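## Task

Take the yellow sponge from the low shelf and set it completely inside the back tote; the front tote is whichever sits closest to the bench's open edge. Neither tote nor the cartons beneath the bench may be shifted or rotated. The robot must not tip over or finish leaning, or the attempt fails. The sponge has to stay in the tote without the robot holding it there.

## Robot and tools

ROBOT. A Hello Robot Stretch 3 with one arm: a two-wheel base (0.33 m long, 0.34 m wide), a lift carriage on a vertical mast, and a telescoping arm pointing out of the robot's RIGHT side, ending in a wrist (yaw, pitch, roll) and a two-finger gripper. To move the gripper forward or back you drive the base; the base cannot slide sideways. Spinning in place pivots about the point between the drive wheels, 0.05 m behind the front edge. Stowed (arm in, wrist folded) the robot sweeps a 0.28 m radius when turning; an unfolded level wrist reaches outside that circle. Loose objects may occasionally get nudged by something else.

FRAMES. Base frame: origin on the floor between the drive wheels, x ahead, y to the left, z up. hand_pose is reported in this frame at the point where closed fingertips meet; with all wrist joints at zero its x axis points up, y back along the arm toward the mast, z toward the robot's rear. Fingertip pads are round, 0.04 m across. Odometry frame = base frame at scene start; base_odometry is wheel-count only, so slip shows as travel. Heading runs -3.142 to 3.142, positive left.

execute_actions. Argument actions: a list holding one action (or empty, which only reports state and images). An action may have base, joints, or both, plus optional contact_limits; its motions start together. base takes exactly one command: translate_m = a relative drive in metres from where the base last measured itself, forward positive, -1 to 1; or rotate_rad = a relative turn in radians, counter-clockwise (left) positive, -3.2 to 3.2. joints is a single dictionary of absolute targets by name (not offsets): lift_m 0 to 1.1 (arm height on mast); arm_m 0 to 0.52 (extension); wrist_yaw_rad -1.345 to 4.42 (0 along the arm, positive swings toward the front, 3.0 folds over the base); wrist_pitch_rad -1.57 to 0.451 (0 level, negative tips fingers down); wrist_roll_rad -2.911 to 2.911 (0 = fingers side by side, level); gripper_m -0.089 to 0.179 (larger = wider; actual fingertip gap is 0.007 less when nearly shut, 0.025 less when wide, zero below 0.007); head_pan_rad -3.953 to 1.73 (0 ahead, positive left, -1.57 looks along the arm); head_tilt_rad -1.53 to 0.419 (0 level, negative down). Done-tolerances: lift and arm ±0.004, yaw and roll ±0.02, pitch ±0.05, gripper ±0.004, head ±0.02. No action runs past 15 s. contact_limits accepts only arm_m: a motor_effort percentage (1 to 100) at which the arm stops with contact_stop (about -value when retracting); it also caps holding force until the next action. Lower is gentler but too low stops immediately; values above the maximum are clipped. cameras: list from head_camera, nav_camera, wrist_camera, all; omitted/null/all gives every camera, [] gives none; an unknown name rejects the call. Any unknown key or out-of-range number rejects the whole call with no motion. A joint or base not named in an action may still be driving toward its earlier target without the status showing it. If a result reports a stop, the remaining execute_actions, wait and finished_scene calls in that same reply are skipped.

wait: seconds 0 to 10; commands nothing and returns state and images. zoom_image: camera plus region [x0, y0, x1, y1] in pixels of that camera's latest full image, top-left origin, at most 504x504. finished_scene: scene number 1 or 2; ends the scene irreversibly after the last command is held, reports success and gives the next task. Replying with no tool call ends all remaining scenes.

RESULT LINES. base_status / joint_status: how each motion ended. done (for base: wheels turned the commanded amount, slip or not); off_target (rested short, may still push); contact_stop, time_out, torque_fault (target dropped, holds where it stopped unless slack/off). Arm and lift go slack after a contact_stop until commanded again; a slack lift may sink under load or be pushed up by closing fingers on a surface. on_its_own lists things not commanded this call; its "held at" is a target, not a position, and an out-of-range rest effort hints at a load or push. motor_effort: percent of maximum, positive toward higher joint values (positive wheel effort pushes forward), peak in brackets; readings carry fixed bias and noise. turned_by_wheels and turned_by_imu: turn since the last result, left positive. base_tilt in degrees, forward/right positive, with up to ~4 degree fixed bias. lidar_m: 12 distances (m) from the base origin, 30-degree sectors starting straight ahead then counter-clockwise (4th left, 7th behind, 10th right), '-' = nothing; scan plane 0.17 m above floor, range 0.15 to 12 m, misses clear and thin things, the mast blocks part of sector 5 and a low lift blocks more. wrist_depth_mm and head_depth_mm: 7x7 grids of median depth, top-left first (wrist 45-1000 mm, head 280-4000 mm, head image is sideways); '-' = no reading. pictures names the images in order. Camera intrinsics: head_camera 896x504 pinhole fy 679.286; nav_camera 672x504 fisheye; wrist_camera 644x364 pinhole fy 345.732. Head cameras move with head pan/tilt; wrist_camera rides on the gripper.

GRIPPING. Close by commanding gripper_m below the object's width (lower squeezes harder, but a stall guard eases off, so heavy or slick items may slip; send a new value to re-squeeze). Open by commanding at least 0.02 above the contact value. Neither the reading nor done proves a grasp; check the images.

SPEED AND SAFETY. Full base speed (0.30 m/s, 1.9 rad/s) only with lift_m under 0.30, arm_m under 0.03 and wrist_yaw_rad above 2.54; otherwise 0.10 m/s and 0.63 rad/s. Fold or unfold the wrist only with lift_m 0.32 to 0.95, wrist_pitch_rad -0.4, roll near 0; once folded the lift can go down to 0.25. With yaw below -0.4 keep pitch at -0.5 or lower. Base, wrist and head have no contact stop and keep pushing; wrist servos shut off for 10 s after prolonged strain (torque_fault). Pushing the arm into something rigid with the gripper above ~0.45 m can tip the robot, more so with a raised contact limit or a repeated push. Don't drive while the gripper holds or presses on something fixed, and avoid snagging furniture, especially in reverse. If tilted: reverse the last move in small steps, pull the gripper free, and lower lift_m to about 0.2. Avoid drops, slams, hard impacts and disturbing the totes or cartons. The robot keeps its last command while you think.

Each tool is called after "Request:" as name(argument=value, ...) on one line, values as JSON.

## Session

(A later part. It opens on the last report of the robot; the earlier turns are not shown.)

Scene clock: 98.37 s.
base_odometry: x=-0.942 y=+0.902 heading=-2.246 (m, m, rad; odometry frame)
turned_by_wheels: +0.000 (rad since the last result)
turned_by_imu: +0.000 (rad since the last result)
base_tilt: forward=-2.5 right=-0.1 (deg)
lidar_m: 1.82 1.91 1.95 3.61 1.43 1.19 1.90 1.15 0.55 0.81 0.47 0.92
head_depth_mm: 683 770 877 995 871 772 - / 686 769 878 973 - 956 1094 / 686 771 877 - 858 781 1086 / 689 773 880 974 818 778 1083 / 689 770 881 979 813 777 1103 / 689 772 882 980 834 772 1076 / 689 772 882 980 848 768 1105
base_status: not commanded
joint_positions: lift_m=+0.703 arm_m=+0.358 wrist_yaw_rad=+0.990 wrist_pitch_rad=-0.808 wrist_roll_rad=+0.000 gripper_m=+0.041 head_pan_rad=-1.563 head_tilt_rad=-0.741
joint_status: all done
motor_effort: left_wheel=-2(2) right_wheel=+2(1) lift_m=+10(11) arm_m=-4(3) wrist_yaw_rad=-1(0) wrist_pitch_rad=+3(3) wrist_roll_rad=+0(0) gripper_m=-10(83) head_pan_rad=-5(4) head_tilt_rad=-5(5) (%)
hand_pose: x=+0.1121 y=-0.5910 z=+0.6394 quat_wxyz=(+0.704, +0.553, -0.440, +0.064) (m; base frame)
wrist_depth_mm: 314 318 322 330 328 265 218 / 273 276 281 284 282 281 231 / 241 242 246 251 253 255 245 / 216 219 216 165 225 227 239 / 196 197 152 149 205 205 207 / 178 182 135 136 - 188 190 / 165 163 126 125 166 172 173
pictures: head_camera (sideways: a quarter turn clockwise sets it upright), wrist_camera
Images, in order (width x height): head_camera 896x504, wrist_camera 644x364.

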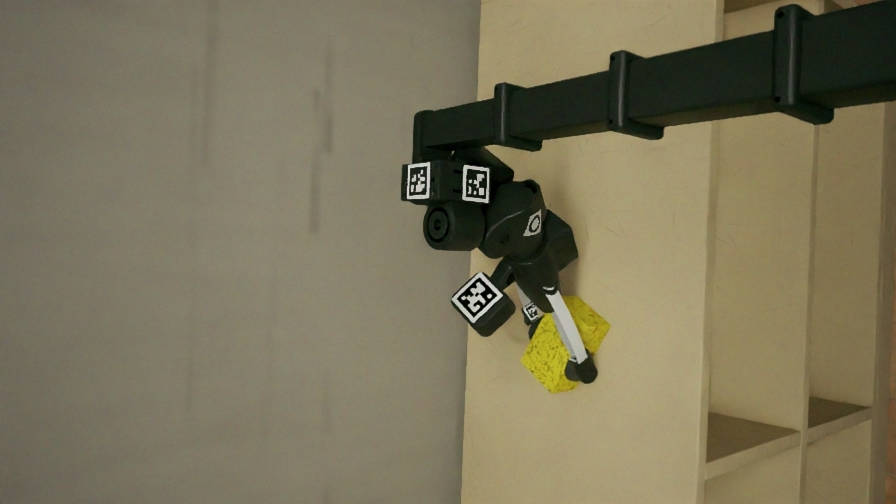

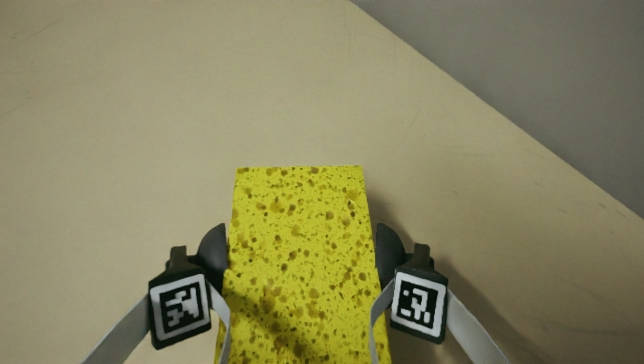

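Request:
execute_actions(actions=[{"joints": {"gripper_m": 0.025}}], cameras=[])

Request:
execute_actions(actions=[{"joints": {"lift_m": 0.80}}], cameras=["head_camera", "wrist_camera"])

Scene clock: 100.40 s.
base_odometry: x=-0.942 y=+0.902 heading=-2.246 (m, m, rad; odometry frame)
turned_by_wheels: +0.000 (rad since the last result)
turned_by_imu: +0.000 (rad since the last result)
base_tilt: forward=-2.6 right=-0.1 (deg)
lidar_m: 1.83 1.91 1.94 3.63 1.43 1.19 1.90 1.16 0.55 0.81 0.47 0.92
head_depth_mm: 686 764 875 993 872 772 - / 685 768 870 971 - 959 1091 / 686 770 879 - 860 783 1088 / 688 774 880 977 816 778 1081 / 690 771 883 980 816 776 1104 / 691 772 884 977 836 771 1077 / 690 775 883 983 846 768 1097
base_status: not commanded
joint_positions: lift_m=+0.703 arm_m=+0.358 wrist_yaw_rad=+0.990 wrist_pitch_rad=-0.808 wrist_roll_rad=+0.000 gripper_m=+0.026 head_pan_rad=-1.563 head_tilt_rad=-0.741
joint_status: all done
motor_effort: left_wheel=-2(2) right_wheel=+1(1) lift_m=+10(11) arm_m=-3(3) wrist_yaw_rad=+0(0) wrist_pitch_rad=+3(3) wrist_roll_rad=+0(0) gripper_m=-14(69) head_pan_rad=-5(5) head_tilt_rad=-4(5) (%)
hand_pose: x=+0.1121 y=-0.5910 z=+0.6394 quat_wxyz=(+0.704, +0.553, -0.440, +0.064) (m; base frame)
wrist_depth_mm: 313 317 323 328 325 266 218 / 270 276 280 284 290 281 233 / 242 244 246 250 253 256 249 / 215 218 214 166 225 229 240 / 195 199 152 149 205 207 207 / 180 181 136 136 182 186 188 / 165 164 126 125 165 172 174
pictures: none
No camera images: the call's "cameras" was empty. Leave "cameras" out to get every camera's image.

Scene clock: 102.13 s.
base_odometry: x=-0.942 y=+0.902 heading=-2.246 (m, m, rad; odometry frame)
turned_by_wheels: +0.000 (rad since the last result)
turned_by_imu: +0.000 (rad since the last result)
base_tilt: forward=-2.5 right=+0.0 (deg)
lidar_m: 1.83 1.91 1.94 3.62 1.44 1.19 1.90 1.16 0.55 0.81 0.47 0.92
head_depth_mm: 683 768 875 993 - - - / 686 771 844 988 844 782 1084 / 685 769 845 994 856 779 1080 / 688 772 860 - 858 775 1081 / 689 773 880 995 829 775 1108 / 690 771 880 976 840 772 1078 / 690 775 884 987 848 767 1093
base_status: not commanded
joint_positions: lift_m=+0.799 arm_m=+0.358 wrist_yaw_rad=+0.990 wrist_pitch_rad=-0.809 wrist_roll_rad=+0.000 gripper_m=+0.026 head_pan_rad=-1.563 head_tilt_rad=-0.741
joint_status: all done
motor_effort: left_wheel=-2(2) right_wheel=+1(2) lift_m=+27(29) arm_m=-3(2) wrist_yaw_rad=+0(0) wrist_pitch_rad=+3(3) wrist_roll_rad=+0(0) gripper_m=-14(14) head_pan_rad=-5(4) head_tilt_rad=-4(5) (%)
hand_pose: x=+0.1119 y=-0.5909 z=+0.7362 quat_wxyz=(+0.704, +0.554, -0.440, +0.064) (m; base frame)
wrist_depth_mm: 480 478 499 475 346 267 220 / 419 425 430 435 372 289 232 / 370 370 379 382 385 308 245 / 330 333 330 167 345 334 260 / 302 300 151 150 313 321 282 / 276 279 135 136 279 284 288 / 259 253 126 124 254 264 267
pictures: head_camera (sideways: a quarter turn clockwise sets it upright), wrist_camera
Images, in order (width x height): head_camera 896x504, wrist_camera 644x364.

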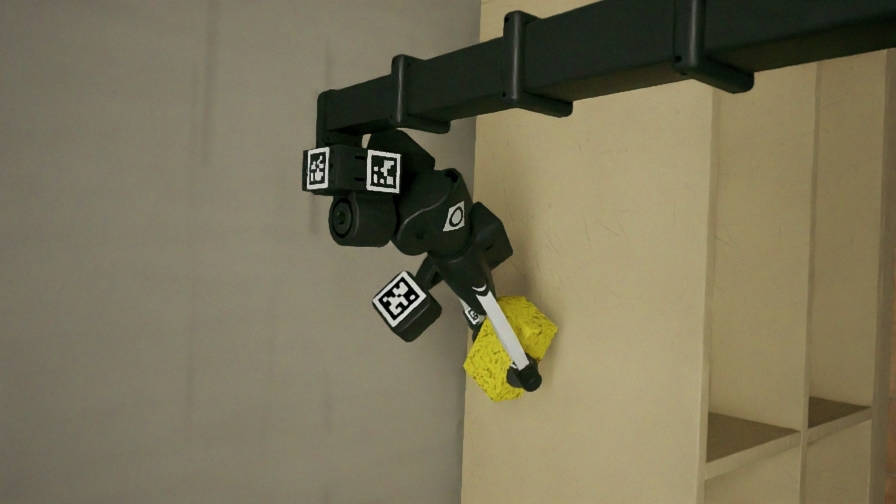

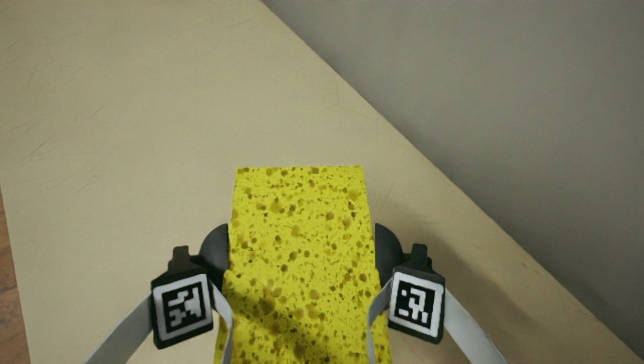

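Request:
execute_actions(actions=[{"base": {"rotate_rad": -1.10}, "joints": {"lift_m": 0.88, "arm_m": 0.04, "head_pan_rad": -3.0, "head_tilt_rad": -0.2}}])

Scene clock: 112.37 s.
base_odometry: x=-0.942 y=+0.902 heading=+2.937 (m, m, rad; odometry frame)
turned_by_wheels: -1.100 (rad since the last result)
turned_by_imu: -1.097 (rad since the last result)
base_tilt: forward=-2.4 right=-0.1 (deg)
lidar_m: 0.47 0.92 1.82 1.86 2.09 3.64 1.49 1.19 1.90 1.22 0.55 0.81
head_depth_mm: 2939 3802 3855 3984 3708 2470 1823 / 2997 - - - 3721 2418 1812 / 2999 3646 3931 3781 3383 2229 1799 / 2890 3156 3275 1955 3406 2012 1791 / 2631 2708 2832 1654 2680 1929 1674 / 2371 2467 2559 1767 2481 1884 1566 / 2145 2192 2247 1872 1372 1867 1412
base_status: done
joint_positions: lift_m=+0.879 arm_m=+0.040 wrist_yaw_rad=+0.990 wrist_pitch_rad=-0.809 wrist_roll_rad=+0.000 gripper_m=+0.026 head_pan_rad=-2.993 head_tilt_rad=-0.211
joint_status: all done
motor_effort: left_wheel=+2(8) right_wheel=-2(6) lift_m=+27(28) arm_m=-3(4) wrist_yaw_rad=+0(1) wrist_pitch_rad=+3(4) wrist_roll_rad=+0(0) gripper_m=-14(14) head_pan_rad=-5(57) head_tilt_rad=+5(35) (%)
hand_pose: x=+0.1118 y=-0.2728 z=+0.8161 quat_wxyz=(+0.704, +0.554, -0.439, +0.064) (m; base frame)
wrist_depth_mm: 610 633 638 652 715 745 784 / 531 542 550 567 802 864 902 / 472 488 480 496 530 - - / 420 431 438 165 551 - - / 597 674 152 149 - - - / 625 643 136 136 942 - - / 823 859 126 125 877 915 938
pictures: head_camera (sideways: a quarter turn clockwise sets it upright), nav_camera (sideways: a quarter turn counterclockwise sets it upright), wrist_camera
Images, in order (width x height): head_camera 896x504, nav_camera 672x504, wrist_camera 644x364.

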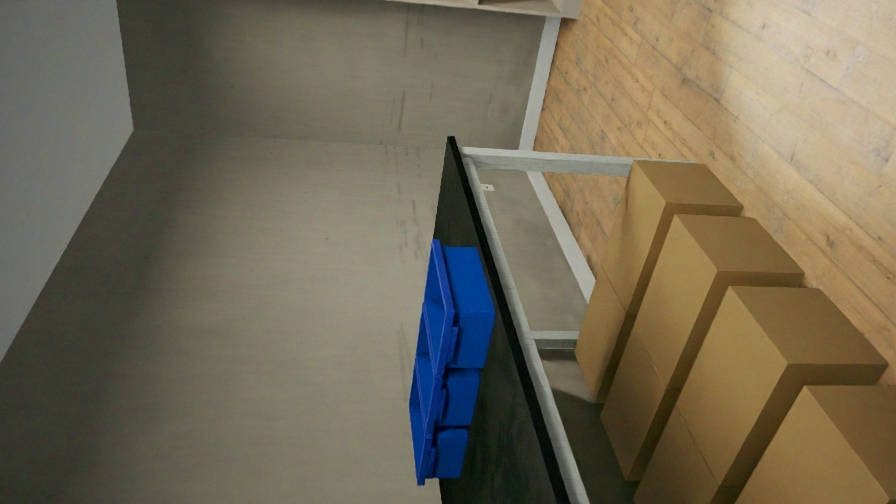

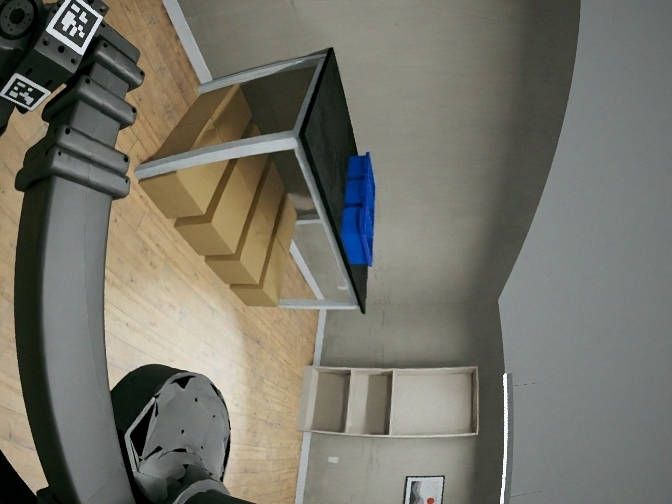

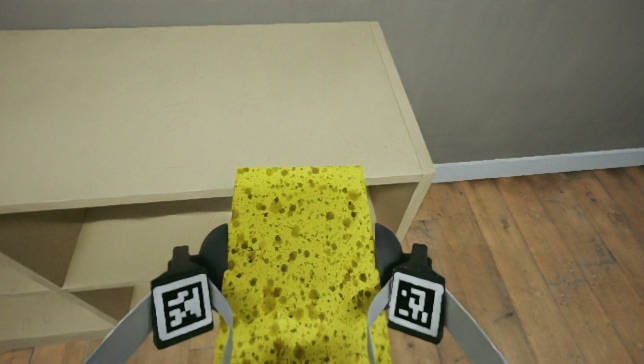

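Request:
execute_actions(actions=[{"base": {"translate_m": -1.0}, "joints": {"head_pan_rad": -2.7, "head_tilt_rad": -0.3}}])

Scene clock: 127.90 s.
base_odometry: x=+0.038 y=+0.699 heading=+2.937 (m, m, rad; odometry frame)
turned_by_wheels: +0.000 (rad since the last result)
turned_by_imu: -0.003 (rad since the last result)
base_tilt: forward=-2.4 right=-0.2 (deg)
lidar_m: 1.47 1.82 2.29 1.80 2.24 2.75 0.82 0.57 0.54 0.55 1.79 1.30
head_depth_mm: 2137 2288 2438 2500 1123 2145 1333 / 1929 2042 2198 1556 1026 2155 1309 / 1794 1879 2010 1531 825 1672 1350 / 1636 1728 1829 1515 764 1580 1298 / 1539 1611 1678 1116 708 768 1301 / 1443 1495 1567 1070 744 690 1331 / 1335 1396 1460 1020 848 650 1278
base_status: done
joint_positions: lift_m=+0.879 arm_m=+0.040 wrist_yaw_rad=+0.990 wrist_pitch_rad=-0.809 wrist_roll_rad=+0.000 gripper_m=+0.026 head_pan_rad=-2.707 head_tilt_rad=-0.296
joint_status: all done
motor_effort: left_wheel=+3(5) right_wheel=-3(6) lift_m=+27(27) arm_m=-3(3) wrist_yaw_rad=+0(0) wrist_pitch_rad=+3(3) wrist_roll_rad=+0(0) gripper_m=-14(14) head_pan_rad=+4(35) head_tilt_rad=-3(13) (%)
hand_pose: x=+0.1118 y=-0.2728 z=+0.8161 quat_wxyz=(+0.704, +0.554, -0.439, +0.064) (m; base frame)
wrist_depth_mm: - - - - - - - / - - - - - - - / - - - - - - - / - - - 165 - - - / - - 151 149 - - - / 951 963 135 136 977 - 966 / 866 880 126 125 873 612 506
pictures: head_camera (sideways: a quarter turn clockwise sets it upright), nav_camera (sideways: a quarter turn counterclockwise sets it upright), wrist_camera
Images, in order (width x height): head_camera 896x504, nav_camera 672x504, wrist_camera 644x364.

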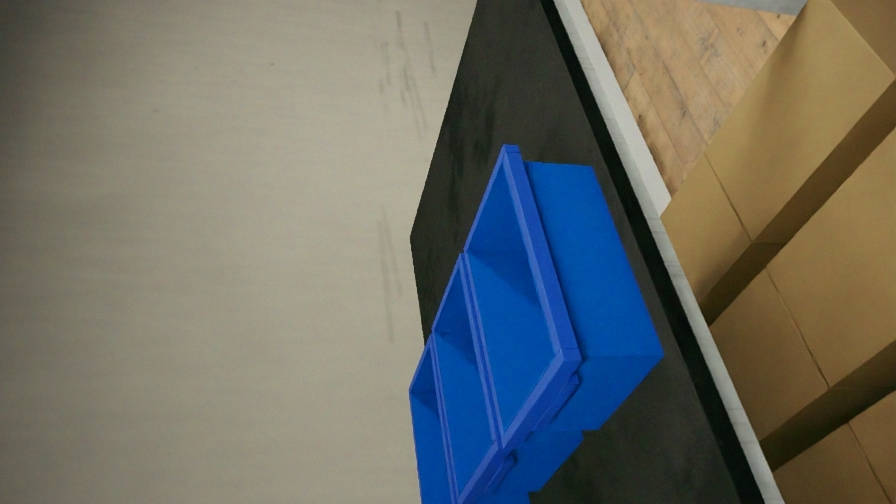

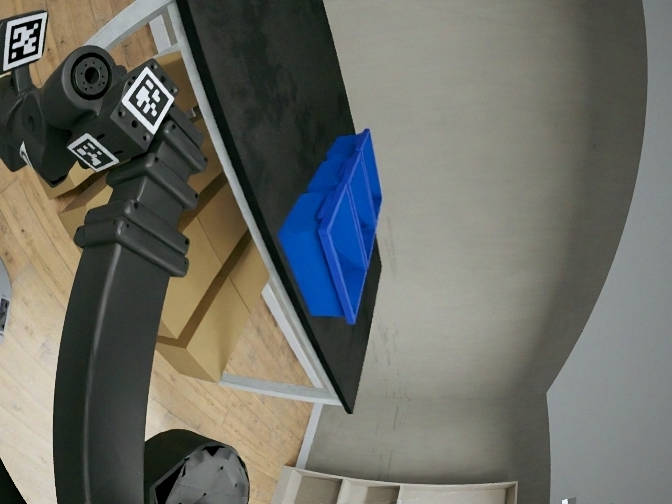

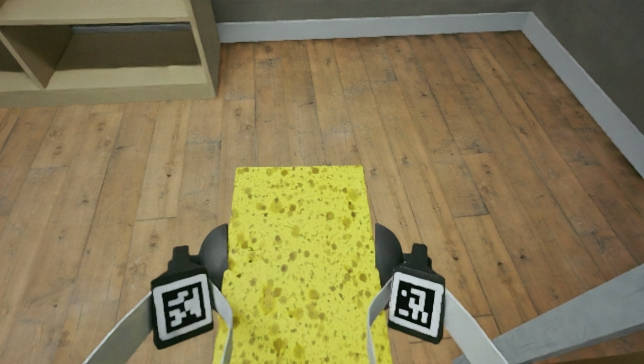

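Request:
execute_actions(actions=[{"joints": {"lift_m": 1.098, "wrist_pitch_rad": -0.416}, "base": {"translate_m": -0.43}}])

Scene clock: 140.97 s.
base_odometry: x=+0.459 y=+0.612 heading=+2.937 (m, m, rad; odometry frame)
turned_by_wheels: +0.000 (rad since the last result)
turned_by_imu: -0.001 (rad since the last result)
base_tilt: forward=-2.5 right=-0.1 (deg)
lidar_m: 1.89 2.59 1.90 1.92 2.48 2.38 0.53 0.37 0.35 0.36 0.47 1.70
head_depth_mm: 1852 - - - - - 1548 / 1670 - - - - 618 1650 / 1547 - - - - 594 1487 / 1437 - - - - 615 547 / 1318 - - - - 599 492 / 1237 - - - - 459 452 / 1161 - - - - 578 418
base_status: done
joint_positions: lift_m=+1.097 arm_m=+0.040 wrist_yaw_rad=+0.990 wrist_pitch_rad=-0.439 wrist_roll_rad=+0.000 gripper_m=+0.026 head_pan_rad=-2.707 head_tilt_rad=-0.296
joint_status: all done
motor_effort: left_wheel=+3(5) right_wheel=-2(6) lift_m=+26(28) arm_m=-4(3) wrist_yaw_rad=+0(0) wrist_pitch_rad=+8(9) wrist_roll_rad=+0(0) gripper_m=-14(14) head_pan_rad=+4(4) head_tilt_rad=-2(2) (%)
hand_pose: x=+0.1640 y=-0.3070 z=+1.1055 quat_wxyz=(+0.681, +0.463, -0.534, +0.192) (m; base frame)
wrist_depth_mm: - - - - - - - / - - - - - - - / - - - - - - - / - - - 165 569 583 590 / - - 151 148 487 468 476 / - - 135 136 379 392 399 / - - 127 126 - 342 343
pictures: head_camera (sideways: a quarter turn clockwise sets it upright), nav_camera (sideways: a quarter turn counterclockwise sets it upright), wrist_camera
Images, in order (width x height): head_camera 896x504, nav_camera 672x504, wrist_camera 644x364.

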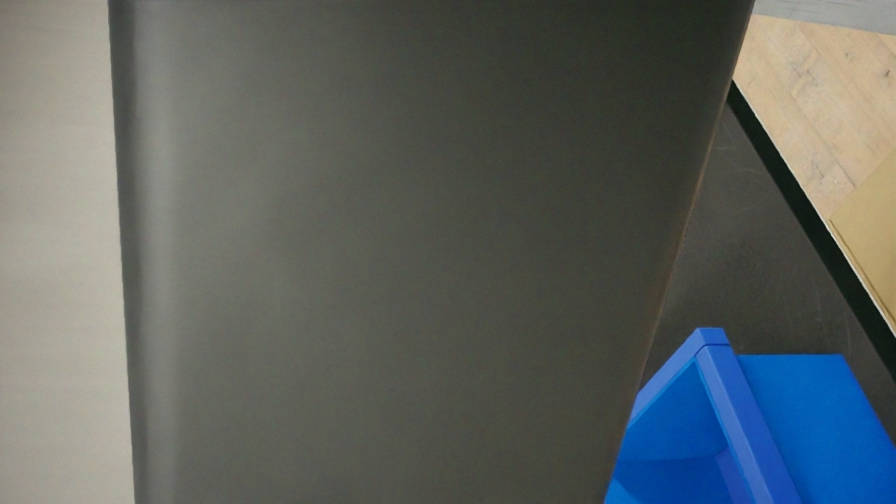

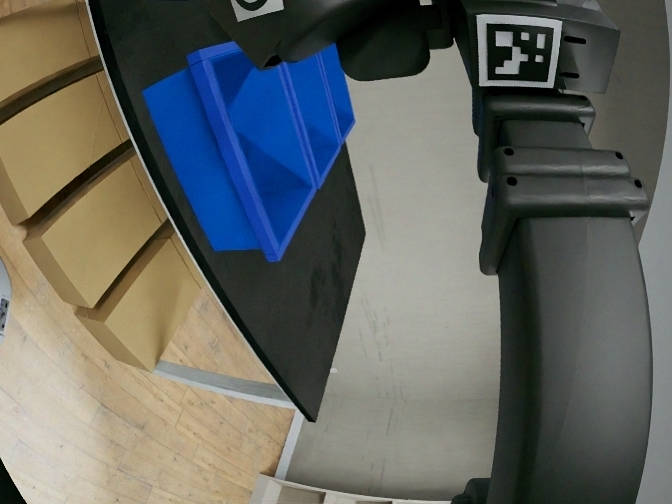

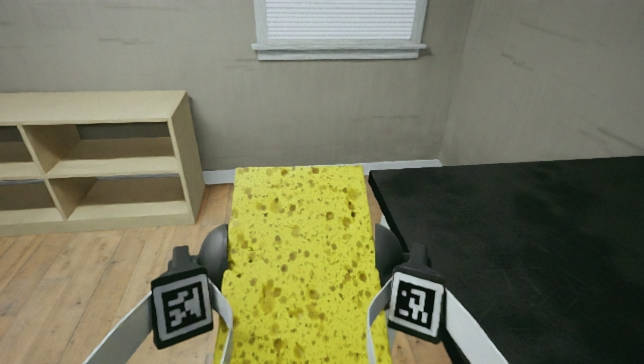

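Request:
execute_actions(actions=[{"joints": {"wrist_yaw_rad": 0.0, "wrist_pitch_rad": -0.40, "head_pan_rad": -1.57, "head_tilt_rad": -0.6}, "base": {"rotate_rad": -0.47}}])

Scene clock: 143.57 s.
base_odometry: x=+0.459 y=+0.612 heading=+2.468 (m, m, rad; odometry frame)
turned_by_wheels: -0.470 (rad since the last result)
turned_by_imu: -0.469 (rad since the last result)
base_tilt: forward=-2.5 right=-0.2 (deg)
lidar_m: 1.70 1.89 2.58 1.90 1.94 2.59 2.38 0.50 0.37 0.35 0.36 0.49
head_depth_mm: - - - - 449 482 1035 / - - - - - 482 1031 / - - - - 460 478 1058 / 1076 1135 417 - 448 477 1048 / 1073 1175 906 555 446 474 1016 / 1072 1182 1003 710 548 485 1013 / 1070 1178 999 706 547 484 1069
base_status: done
joint_positions: lift_m=+1.097 arm_m=+0.040 wrist_yaw_rad=+0.002 wrist_pitch_rad=-0.423 wrist_roll_rad=+0.000 gripper_m=+0.026 head_pan_rad=-1.577 head_tilt_rad=-0.592
joint_status: all done
motor_effort: left_wheel=+3(7) right_wheel=-2(6) lift_m=+27(27) arm_m=-3(3) wrist_yaw_rad=-2(5) wrist_pitch_rad=+8(9) wrist_roll_rad=+0(0) gripper_m=-14(14) head_pan_rad=+5(56) head_tilt_rad=-4(27) (%)
hand_pose: x=-0.0211 y=-0.4089 z=+1.1089 quat_wxyz=(+0.692, +0.149, -0.691, -0.148) (m; base frame)
wrist_depth_mm: 884 876 885 884 894 942 931 / 977 923 953 694 959 945 - / 745 746 719 510 519 793 787 / 567 569 526 165 532 444 605 / 456 467 151 149 328 327 487 / 390 393 136 136 357 346 275 / 334 332 126 125 327 323 240
pictures: head_camera (sideways: a quarter turn clockwise sets it upright), nav_camera (sideways: a quarter turn counterclockwise sets it upright), wrist_camera
Images, in order (width x height): head_camera 896x504, nav_camera 672x504, wrist_camera 644x364.

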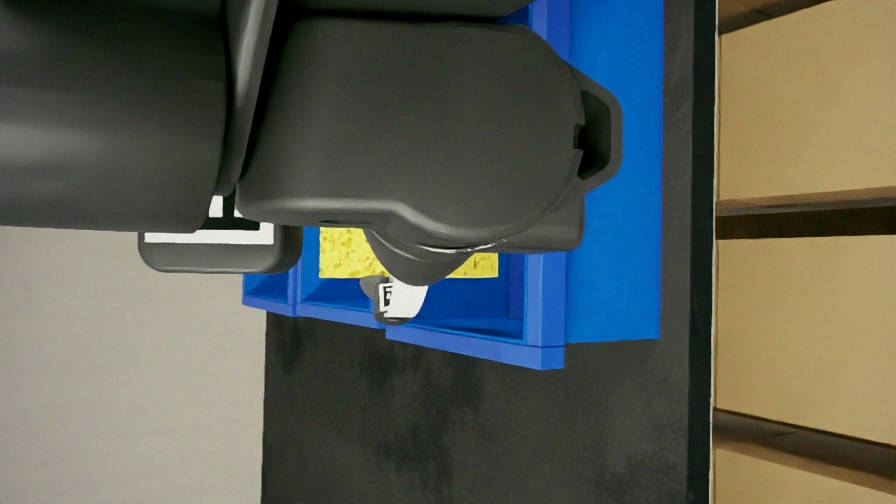

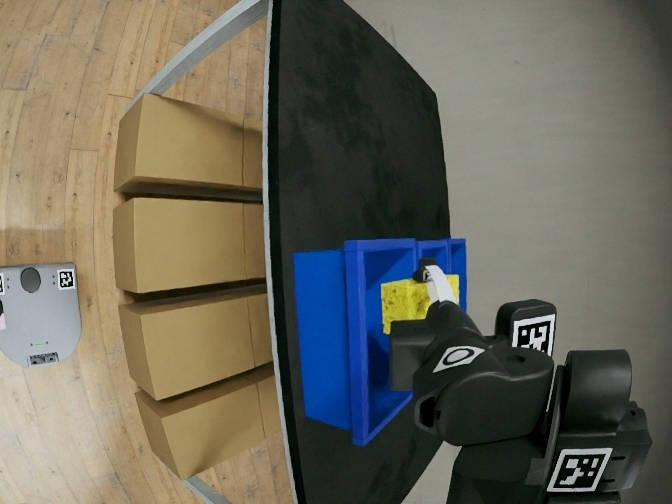

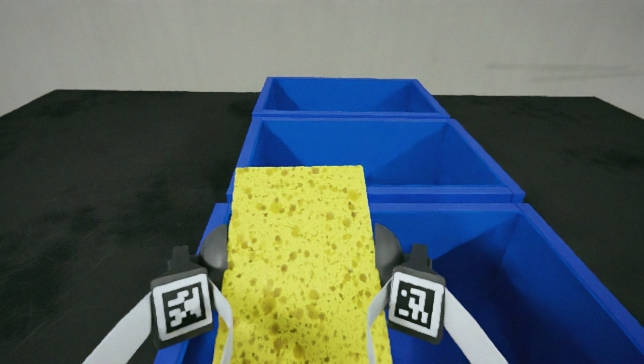

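Request:
execute_actions(actions=[{"base": {"translate_m": -0.21}}], cameras=[])

Request:
execute_actions(actions=[{"base": {"rotate_rad": -0.6}}], cameras=["nav_camera"])

Request:
execute_actions(actions=[{"base": {"translate_m": 0.16}}], cameras=["nav_camera"])

Request:
execute_actions(actions=[{"base": {"rotate_rad": 0.6}}])

Scene clock: 153.03 s.
base_odometry: x=+0.623 y=+0.481 heading=+2.468 (m, m, rad; odometry frame)
turned_by_wheels: +0.000 (rad since the last result)
turned_by_imu: -0.001 (rad since the last result)
base_tilt: forward=-2.5 right=-0.1 (deg)
lidar_m: 1.90 2.08 2.57 1.88 1.93 2.55 2.18 0.51 0.37 0.35 0.39 0.50
head_depth_mm: - - - - 545 497 1034 / - - - - - 495 1107 / - - - - 515 493 1024 / 1080 1135 416 - 460 478 1019 / 1079 1169 768 596 442 478 1065 / 1076 1161 771 592 440 478 1038 / 1073 1165 765 590 439 476 1014
base_status: done
joint_positions: lift_m=+1.097 arm_m=+0.040 wrist_yaw_rad=+0.002 wrist_pitch_rad=-0.423 wrist_roll_rad=+0.000 gripper_m=+0.026 head_pan_rad=-1.577 head_tilt_rad=-0.592
joint_status: not commanded
motor_effort: left_wheel=+3(4) right_wheel=-2(6) lift_m=+27(27) arm_m=-3(3) wrist_yaw_rad=-2(2) wrist_pitch_rad=+8(8) wrist_roll_rad=+0(0) gripper_m=-14(14) head_pan_rad=+5(5) head_tilt_rad=-4(4) (%)
hand_pose: x=-0.0211 y=-0.4089 z=+1.1089 quat_wxyz=(+0.692, +0.149, -0.691, -0.148) (m; base frame)
wrist_depth_mm: 874 888 907 907 910 906 905 / 907 946 688 957 982 969 - / 726 497 509 689 778 785 - / 366 484 340 164 589 605 606 / 320 322 150 149 481 480 485 / 354 358 135 136 384 405 409 / 333 328 126 125 330 351 349
pictures: none
No camera images: the call's "cameras" was empty. Leave "cameras" out to get every camera's image.

Scene clock: 154.97 s.
base_odometry: x=+0.623 y=+0.481 heading=+1.868 (m, m, rad; odometry frame)
turned_by_wheels: -0.600 (rad since the last result)
turned_by_imu: -0.598 (rad since the last result)
base_tilt: forward=-2.5 right=+0.0 (deg)
lidar_m: 0.46 1.91 2.08 2.65 1.88 1.90 2.42 2.18 0.55 0.38 0.35 0.36
head_depth_mm: - - - - 836 1505 1313 / - - - - - 1013 1073 / - - - - 1722 1535 1023 / 1310 1392 416 - 556 1210 1018 / 1241 1350 1012 699 553 1170 1067 / 1170 1276 1005 710 551 1134 1037 / 1117 1202 995 706 546 471 1007
base_status: done
joint_positions: lift_m=+1.097 arm_m=+0.040 wrist_yaw_rad=+0.002 wrist_pitch_rad=-0.423 wrist_roll_rad=+0.000 gripper_m=+0.026 head_pan_rad=-1.577 head_tilt_rad=-0.593
joint_status: not commanded
motor_effort: left_wheel=+3(7) right_wheel=-3(6) lift_m=+27(27) arm_m=-3(4) wrist_yaw_rad=-2(2) wrist_pitch_rad=+8(9) wrist_roll_rad=+0(0) gripper_m=-14(14) head_pan_rad=+5(5) head_tilt_rad=-3(4) (%)
hand_pose: x=-0.0212 y=-0.4089 z=+1.1089 quat_wxyz=(+0.692, +0.149, -0.691, -0.148) (m; base frame)
wrist_depth_mm: 767 863 - - - - - / 840 910 - - - - - / 720 724 778 764 - - - / 557 567 555 165 592 - - / 466 464 151 149 486 508 - / 385 396 135 136 399 - - / 335 333 126 125 600 - -
pictures: nav_camera (sideways: a quarter turn counterclockwise sets it upright)
Images, in order (width x height): nav_camera 672x504.

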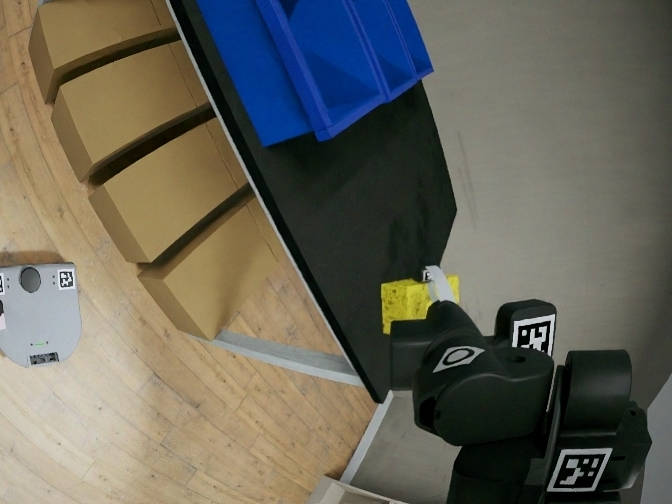

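Scene clock: 157.80 s.
base_odometry: x=+0.576 y=+0.634 heading=+1.868 (m, m, rad; odometry frame)
turned_by_wheels: +0.000 (rad since the last result)
turned_by_imu: +0.000 (rad since the last result)
base_tilt: forward=-2.5 right=-0.1 (deg)
lidar_m: 0.34 1.97 1.79 2.35 1.98 2.00 2.54 2.29 0.41 0.28 0.26 0.27
head_depth_mm: - - - - 573 1540 1062 / - - - - - 1185 1025 / - - - - 516 496 1021 / 1215 1301 416 - 538 463 1082 / 1147 1254 1021 701 535 427 995 / 1081 1181 996 710 423 384 405 / 1031 1109 992 493 510 349 377
base_status: done
joint_positions: lift_m=+1.097 arm_m=+0.040 wrist_yaw_rad=+0.002 wrist_pitch_rad=-0.423 wrist_roll_rad=+0.000 gripper_m=+0.026 head_pan_rad=-1.577 head_tilt_rad=-0.593
joint_status: not commanded
motor_effort: left_wheel=+3(8) right_wheel=-3(3) lift_m=+27(27) arm_m=-3(3) wrist_yaw_rad=-2(2) wrist_pitch_rad=+8(8) wrist_roll_rad=+0(0) gripper_m=-14(13) head_pan_rad=+4(4) head_tilt_rad=-5(3) (%)
hand_pose: x=-0.0212 y=-0.4089 z=+1.1089 quat_wxyz=(+0.692, +0.149, -0.691, -0.148) (m; base frame)
wrist_depth_mm: 709 808 907 - - - - / 766 851 - - - - - / 529 754 759 784 - - - / 384 574 549 165 592 597 - / 395 466 151 150 490 488 492 / 238 388 135 135 389 399 433 / 235 318 126 126 327 347 -
pictures: nav_camera (sideways: a quarter turn counterclockwise sets it upright)
Images, in order (width x height): nav_camera 672x504.

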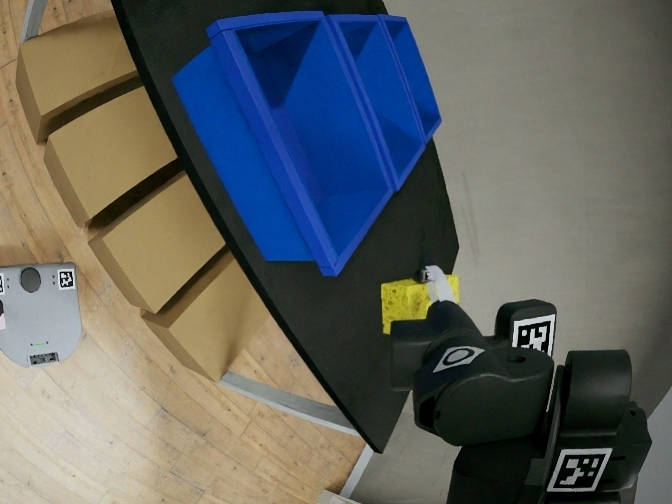

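Scene clock: 159.73 s.
base_odometry: x=+0.576 y=+0.634 heading=+2.468 (m, m, rad; odometry frame)
turned_by_wheels: +0.600 (rad since the last result)
turned_by_imu: +0.598 (rad since the last result)
base_tilt: forward=-2.5 right=-0.1 (deg)
lidar_m: 1.79 2.01 2.68 1.97 2.03 2.69 2.30 0.37 0.27 0.26 0.27 0.37
head_depth_mm: - - - - 424 370 407 / - - - - - 369 405 / - - - - 511 369 404 / 1001 1071 415 - 526 368 404 / 993 1089 697 505 526 368 403 / 999 1091 806 507 524 366 403 / 994 1087 993 679 425 367 402
base_status: done
joint_positions: lift_m=+1.097 arm_m=+0.040 wrist_yaw_rad=+0.002 wrist_pitch_rad=-0.423 wrist_roll_rad=+0.000 gripper_m=+0.026 head_pan_rad=-1.577 head_tilt_rad=-0.593
joint_status: not commanded
motor_effort: left_wheel=-3(7) right_wheel=+2(5) lift_m=+27(27) arm_m=-3(3) wrist_yaw_rad=-2(2) wrist_pitch_rad=+8(8) wrist_roll_rad=+0(0) gripper_m=-14(14) head_pan_rad=+4(5) head_tilt_rad=-4(4) (%)
hand_pose: x=-0.0212 y=-0.4089 z=+1.1089 quat_wxyz=(+0.692, +0.149, -0.691, -0.148) (m; base frame)
wrist_depth_mm: 816 815 800 814 814 829 832 / 863 896 878 857 896 875 889 / 730 733 523 613 684 762 792 / 567 545 422 165 441 598 616 / 462 333 150 150 340 483 494 / 385 251 135 136 246 395 408 / 224 265 126 125 277 226 347
pictures: head_camera (sideways: a quarter turn clockwise sets it upright), nav_camera (sideways: a quarter turn counterclockwise sets it upright), wrist_camera
Images, in order (width x height): head_camera 896x504, nav_camera 672x504, wrist_camera 644x364.

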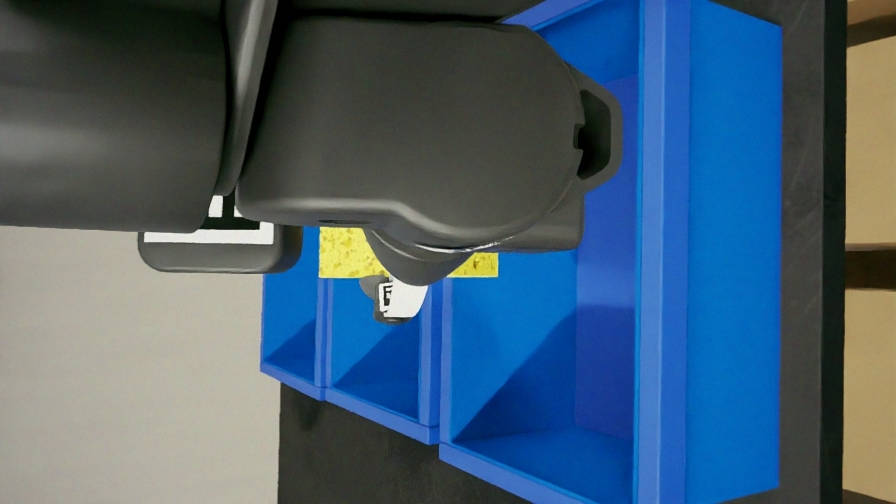

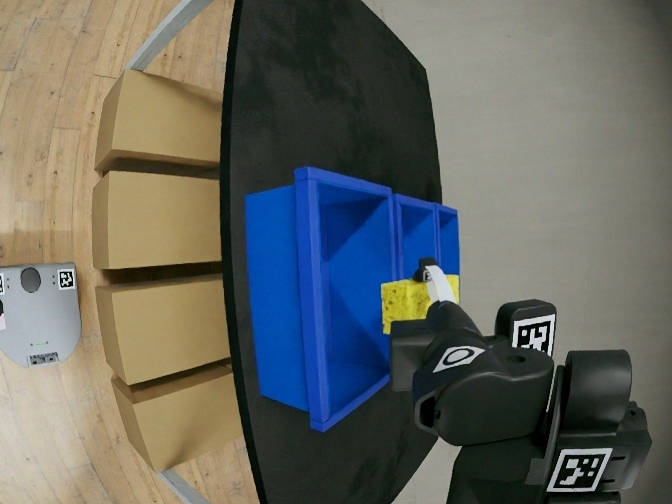

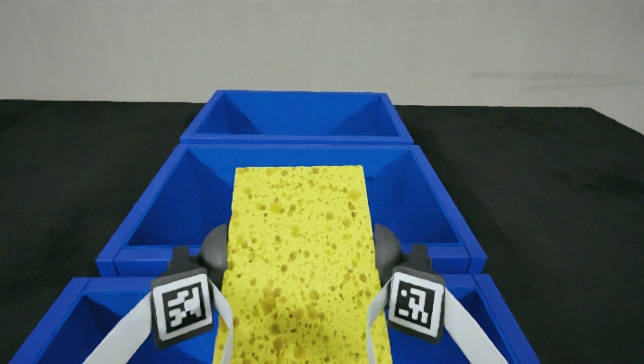

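Request:
execute_actions(actions=[{"joints": {"arm_m": 0.46}, "contact_limits": {"arm_m": 15}}])

Scene clock: 165.73 s.
base_odometry: x=+0.576 y=+0.634 heading=+2.468 (m, m, rad; odometry frame)
turned_by_wheels: +0.000 (rad since the last result)
turned_by_imu: +0.000 (rad since the last result)
base_tilt: forward=-2.6 right=-0.2 (deg)
lidar_m: 1.80 2.00 2.67 1.98 2.03 2.68 2.30 0.37 0.27 0.26 0.27 0.37
head_depth_mm: 1027 1091 1049 701 428 370 406 / 1004 1099 929 510 521 368 405 / - 1107 708 509 527 368 405 / 981 1062 701 507 526 368 403 / 995 1097 694 506 526 366 402 / 992 1097 803 507 525 365 401 / 991 1093 995 677 425 366 401
base_status: not commanded
joint_positions: lift_m=+1.097 arm_m=+0.460 wrist_yaw_rad=+0.001 wrist_pitch_rad=-0.423 wrist_roll_rad=+0.000 gripper_m=+0.026 head_pan_rad=-1.577 head_tilt_rad=-0.593
joint_status: all done
motor_effort: left_wheel=-2(2) right_wheel=+2(2) lift_m=+27(27) arm_m=+2(3) wrist_yaw_rad=-1(2) wrist_pitch_rad=+8(8) wrist_roll_rad=+0(0) gripper_m=-15(14) head_pan_rad=+5(5) head_tilt_rad=-3(4) (%)
contact_limits: arm_m 15 (drawing in: default 22, maximum 35; extending or still: default 29, maximum 47)
hand_pose: x=-0.0213 y=-0.8285 z=+1.1090 quat_wxyz=(+0.692, +0.149, -0.691, -0.148) (m; base frame)
wrist_depth_mm: 427 429 429 436 437 445 453 / 463 468 465 467 477 474 483 / 498 505 506 504 515 515 521 / 543 538 530 165 551 555 557 / 459 453 151 150 483 480 487 / 372 253 136 136 251 389 403 / 220 279 126 125 282 226 349
pictures: head_camera (sideways: a quarter turn clockwise sets it upright), nav_camera (sideways: a quarter turn counterclockwise sets it upright), wrist_camera
Images, in order (width x height): head_camera 896x504, nav_camera 672x504, wrist_camera 644x364.

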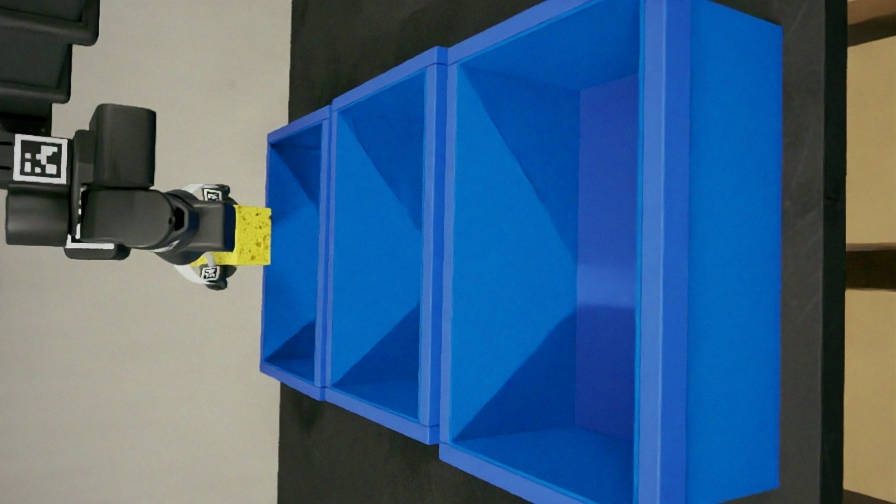

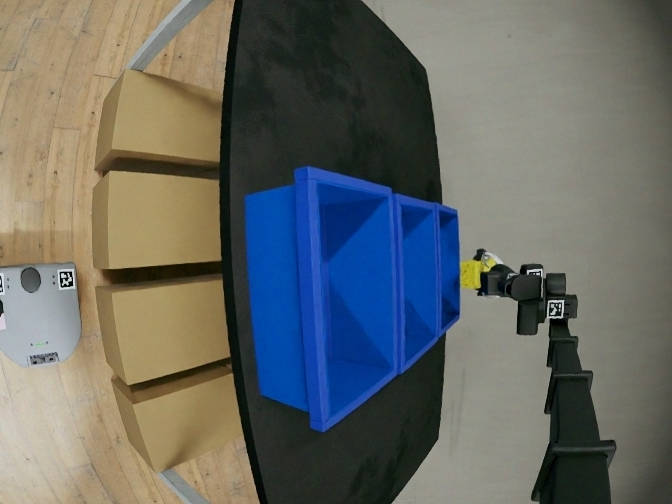

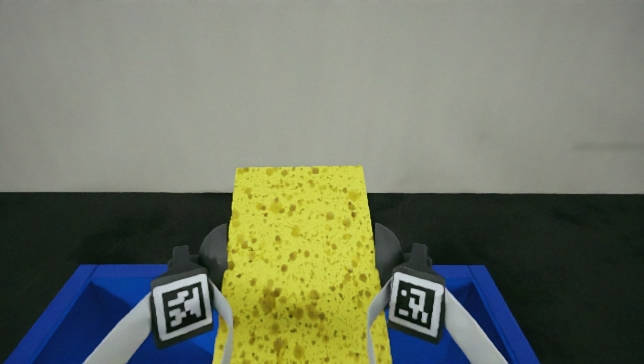

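Request:
execute_actions(actions=[{"joints": {"wrist_pitch_rad": -0.63, "arm_m": 0.47}, "contact_limits": {"arm_m": 15}}], cameras=["head_camera", "wrist_camera"])

Scene clock: 167.63 s.
base_odometry: x=+0.576 y=+0.634 heading=+2.468 (m, m, rad; odometry frame)
turned_by_wheels: +0.000 (rad since the last result)
turned_by_imu: +0.000 (rad since the last result)
base_tilt: forward=-2.4 right=-0.2 (deg)
lidar_m: 1.80 2.00 2.68 1.98 2.03 2.69 2.29 0.37 0.27 0.26 0.27 0.37
head_depth_mm: 1024 1093 1052 703 427 369 406 / 1007 1094 927 510 521 368 405 / - 1109 708 509 527 368 404 / 996 1079 700 507 527 366 403 / 995 1095 694 507 524 366 403 / 998 1087 803 507 527 366 401 / 994 1086 991 676 425 365 401
base_status: not commanded
joint_positions: lift_m=+1.097 arm_m=+0.470 wrist_yaw_rad=+0.001 wrist_pitch_rad=-0.640 wrist_roll_rad=+0.000 gripper_m=+0.026 head_pan_rad=-1.577 head_tilt_rad=-0.593
joint_status: all done
motor_effort: left_wheel=-2(3) right_wheel=+2(2) lift_m=+27(26) arm_m=+3(3) wrist_yaw_rad=-1(1) wrist_pitch_rad=+4(7) wrist_roll_rad=+0(0) gripper_m=-14(13) head_pan_rad=+5(5) head_tilt_rad=-3(3) (%)
contact_limits: arm_m 15 (drawing in: default 22, maximum 35; extending or still: default 29, maximum 47)
hand_pose: x=-0.0214 y=-0.8057 z=+1.0637 quat_wxyz=(+0.671, +0.223, -0.671, -0.223) (m; base frame)
wrist_depth_mm: 449 453 458 458 459 461 472 / 492 504 504 513 516 507 517 / 463 469 473 480 487 502 501 / 386 240 239 165 250 413 423 / 213 267 151 149 269 238 366 / 213 288 135 136 280 204 323 / 215 263 126 125 270 192 285
pictures: head_camera (sideways: a quarter turn clockwise sets it upright), wrist_camera
Images, in order (width x height): head_camera 896x504, wrist_camera 644x364.

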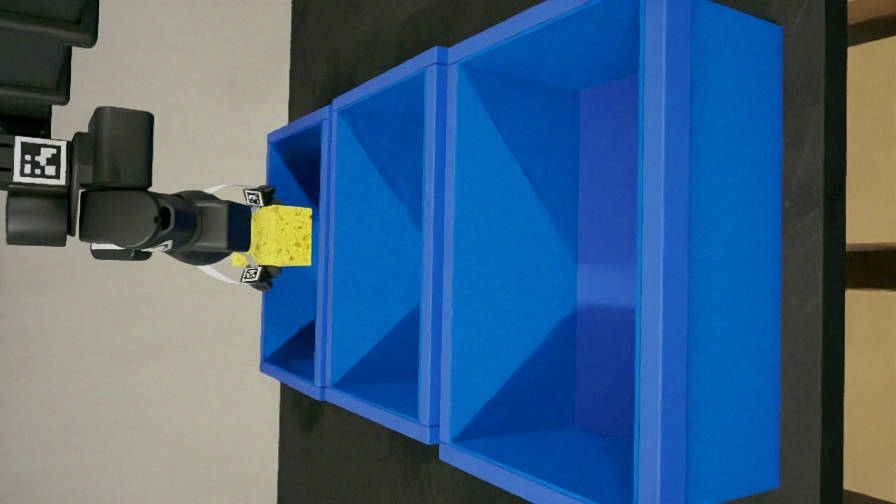

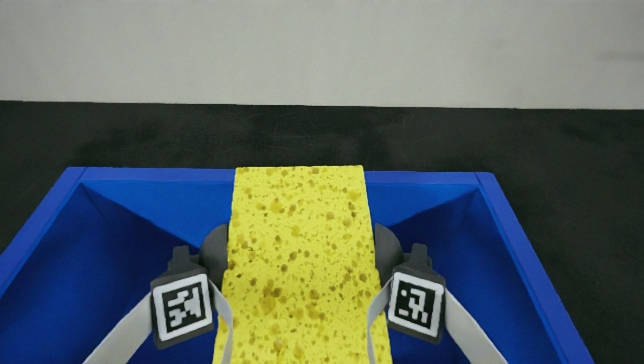

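Request:
execute_actions(actions=[{"joints": {"wrist_pitch_rad": -0.8, "arm_m": 0.50}, "contact_limits": {"arm_m": 15}}], cameras=["head_camera", "wrist_camera"])

Scene clock: 170.07 s.
base_odometry: x=+0.576 y=+0.634 heading=+2.468 (m, m, rad; odometry frame)
turned_by_wheels: +0.000 (rad since the last result)
turned_by_imu: +0.000 (rad since the last result)
base_tilt: forward=-2.5 right=-0.1 (deg)
lidar_m: 1.79 2.00 2.67 1.98 2.03 2.69 2.30 0.37 0.27 0.26 0.27 0.37
head_depth_mm: 1021 1101 1053 703 428 370 405 / 1012 1098 932 510 523 369 405 / - 1098 705 509 528 368 404 / 999 1087 699 507 527 367 403 / 991 1090 694 508 528 366 403 / 996 1088 804 506 525 366 402 / 995 1094 1000 675 425 365 400
base_status: not commanded
joint_positions: lift_m=+1.097 arm_m=+0.500 wrist_yaw_rad=+0.001 wrist_pitch_rad=-0.808 wrist_roll_rad=+0.000 gripper_m=+0.026 head_pan_rad=-1.577 head_tilt_rad=-0.593
joint_status: all done
motor_effort: left_wheel=-2(2) right_wheel=+2(2) lift_m=+27(27) arm_m=+2(3) wrist_yaw_rad=-1(1) wrist_pitch_rad=+3(3) wrist_roll_rad=+0(0) gripper_m=-14(14) head_pan_rad=+5(4) head_tilt_rad=-4(4) (%)
contact_limits: arm_m 15 (drawing in: default 22, maximum 35; extending or still: default 29, maximum 47)
hand_pose: x=-0.0214 y=-0.8044 z=+1.0343 quat_wxyz=(+0.650, +0.278, -0.650, -0.278) (m; base frame)
wrist_depth_mm: 454 448 461 463 473 474 476 / 402 408 419 425 425 435 452 / 207 208 212 214 218 376 384 / 214 244 226 166 247 207 345 / 211 283 151 149 292 204 307 / 215 266 135 136 271 204 274 / 215 243 126 126 247 192 153
pictures: head_camera (sideways: a quarter turn clockwise sets it upright), wrist_camera
Images, in order (width x height): head_camera 896x504, wrist_camera 644x364.

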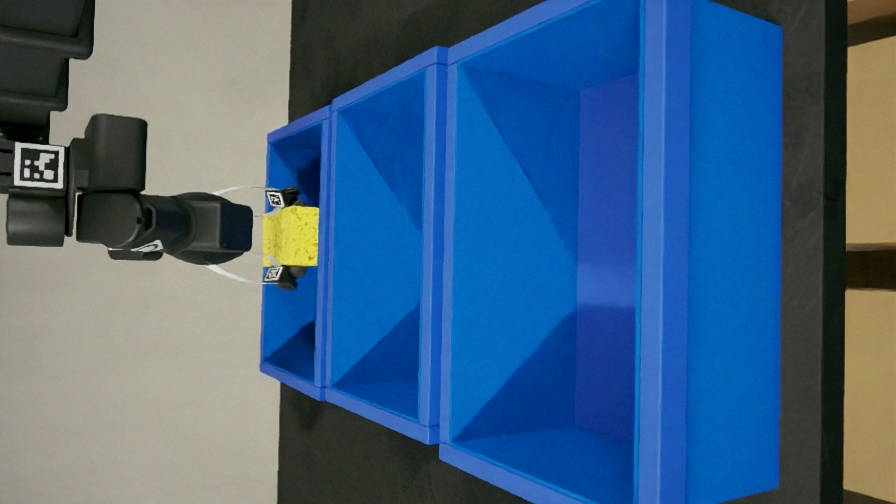

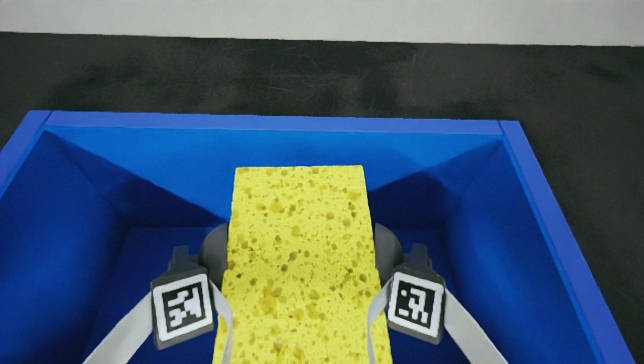

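Request:
execute_actions(actions=[{"joints": {"lift_m": 1.035}, "contact_limits": {"arm_m": 15}}], cameras=["head_camera", "wrist_camera"])

action 0: "contact_limits": arm_m has a limit but is not in "joints" beside it: add it there, or leave its limit out

Request:
execute_actions(actions=[{"joints": {"lift_m": 1.035}}], cameras=["head_camera", "wrist_camera"])

Scene clock: 173.30 s.
base_odometry: x=+0.576 y=+0.634 heading=+2.468 (m, m, rad; odometry frame)
turned_by_wheels: +0.000 (rad since the last result)
turned_by_imu: +0.000 (rad since the last result)
base_tilt: forward=-2.5 right=-0.2 (deg)
lidar_m: 1.79 2.00 2.68 1.98 2.03 2.68 2.30 0.38 0.27 0.26 0.27 0.37
head_depth_mm: 993 - 1048 703 426 370 407 / 984 1119 929 509 521 368 406 / 981 - 706 509 527 369 404 / 997 1080 692 509 528 367 402 / 993 1085 695 507 526 367 402 / 996 1091 805 506 526 365 402 / 993 1094 993 677 424 366 401
base_status: not commanded
joint_positions: lift_m=+1.036 arm_m=+0.500 wrist_yaw_rad=+0.001 wrist_pitch_rad=-0.809 wrist_roll_rad=+0.000 gripper_m=+0.026 head_pan_rad=-1.577 head_tilt_rad=-0.593
joint_status: all done
motor_effort: left_wheel=-2(2) right_wheel=+2(2) lift_m=+11(25) arm_m=+2(2) wrist_yaw_rad=-1(1) wrist_pitch_rad=+3(3) wrist_roll_rad=+0(0) gripper_m=-14(14) head_pan_rad=+4(4) head_tilt_rad=-4(4) (%)
hand_pose: x=-0.0214 y=-0.8042 z=+0.9723 quat_wxyz=(+0.650, +0.279, -0.650, -0.278) (m; base frame)
wrist_depth_mm: 159 160 159 162 165 169 397 / 173 174 174 174 176 174 156 / 196 203 203 204 204 193 141 / 213 238 228 165 247 206 140 / 213 225 151 149 233 205 140 / 203 207 136 136 207 205 140 / 187 188 126 125 189 190 140
pictures: head_camera (sideways: a quarter turn clockwise sets it upright), wrist_camera
Images, in order (width x height): head_camera 896x504, wrist_camera 644x364.

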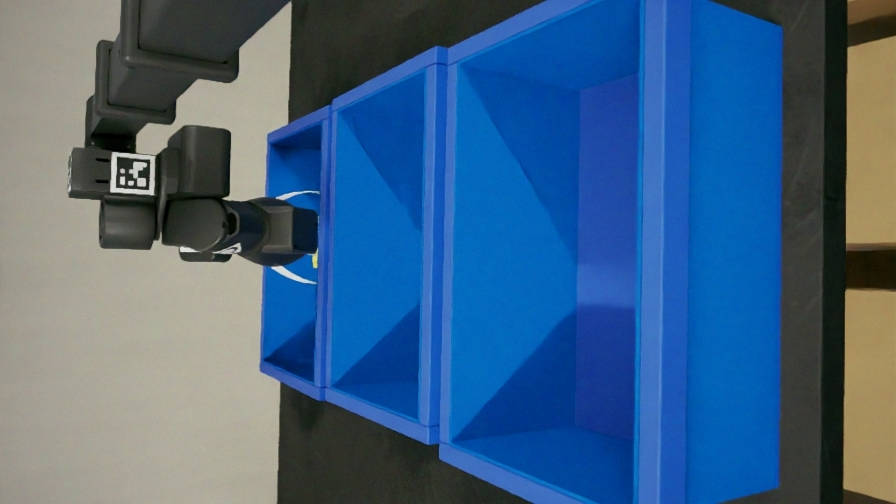

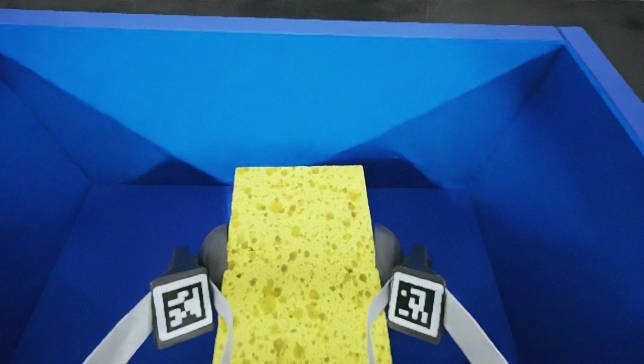

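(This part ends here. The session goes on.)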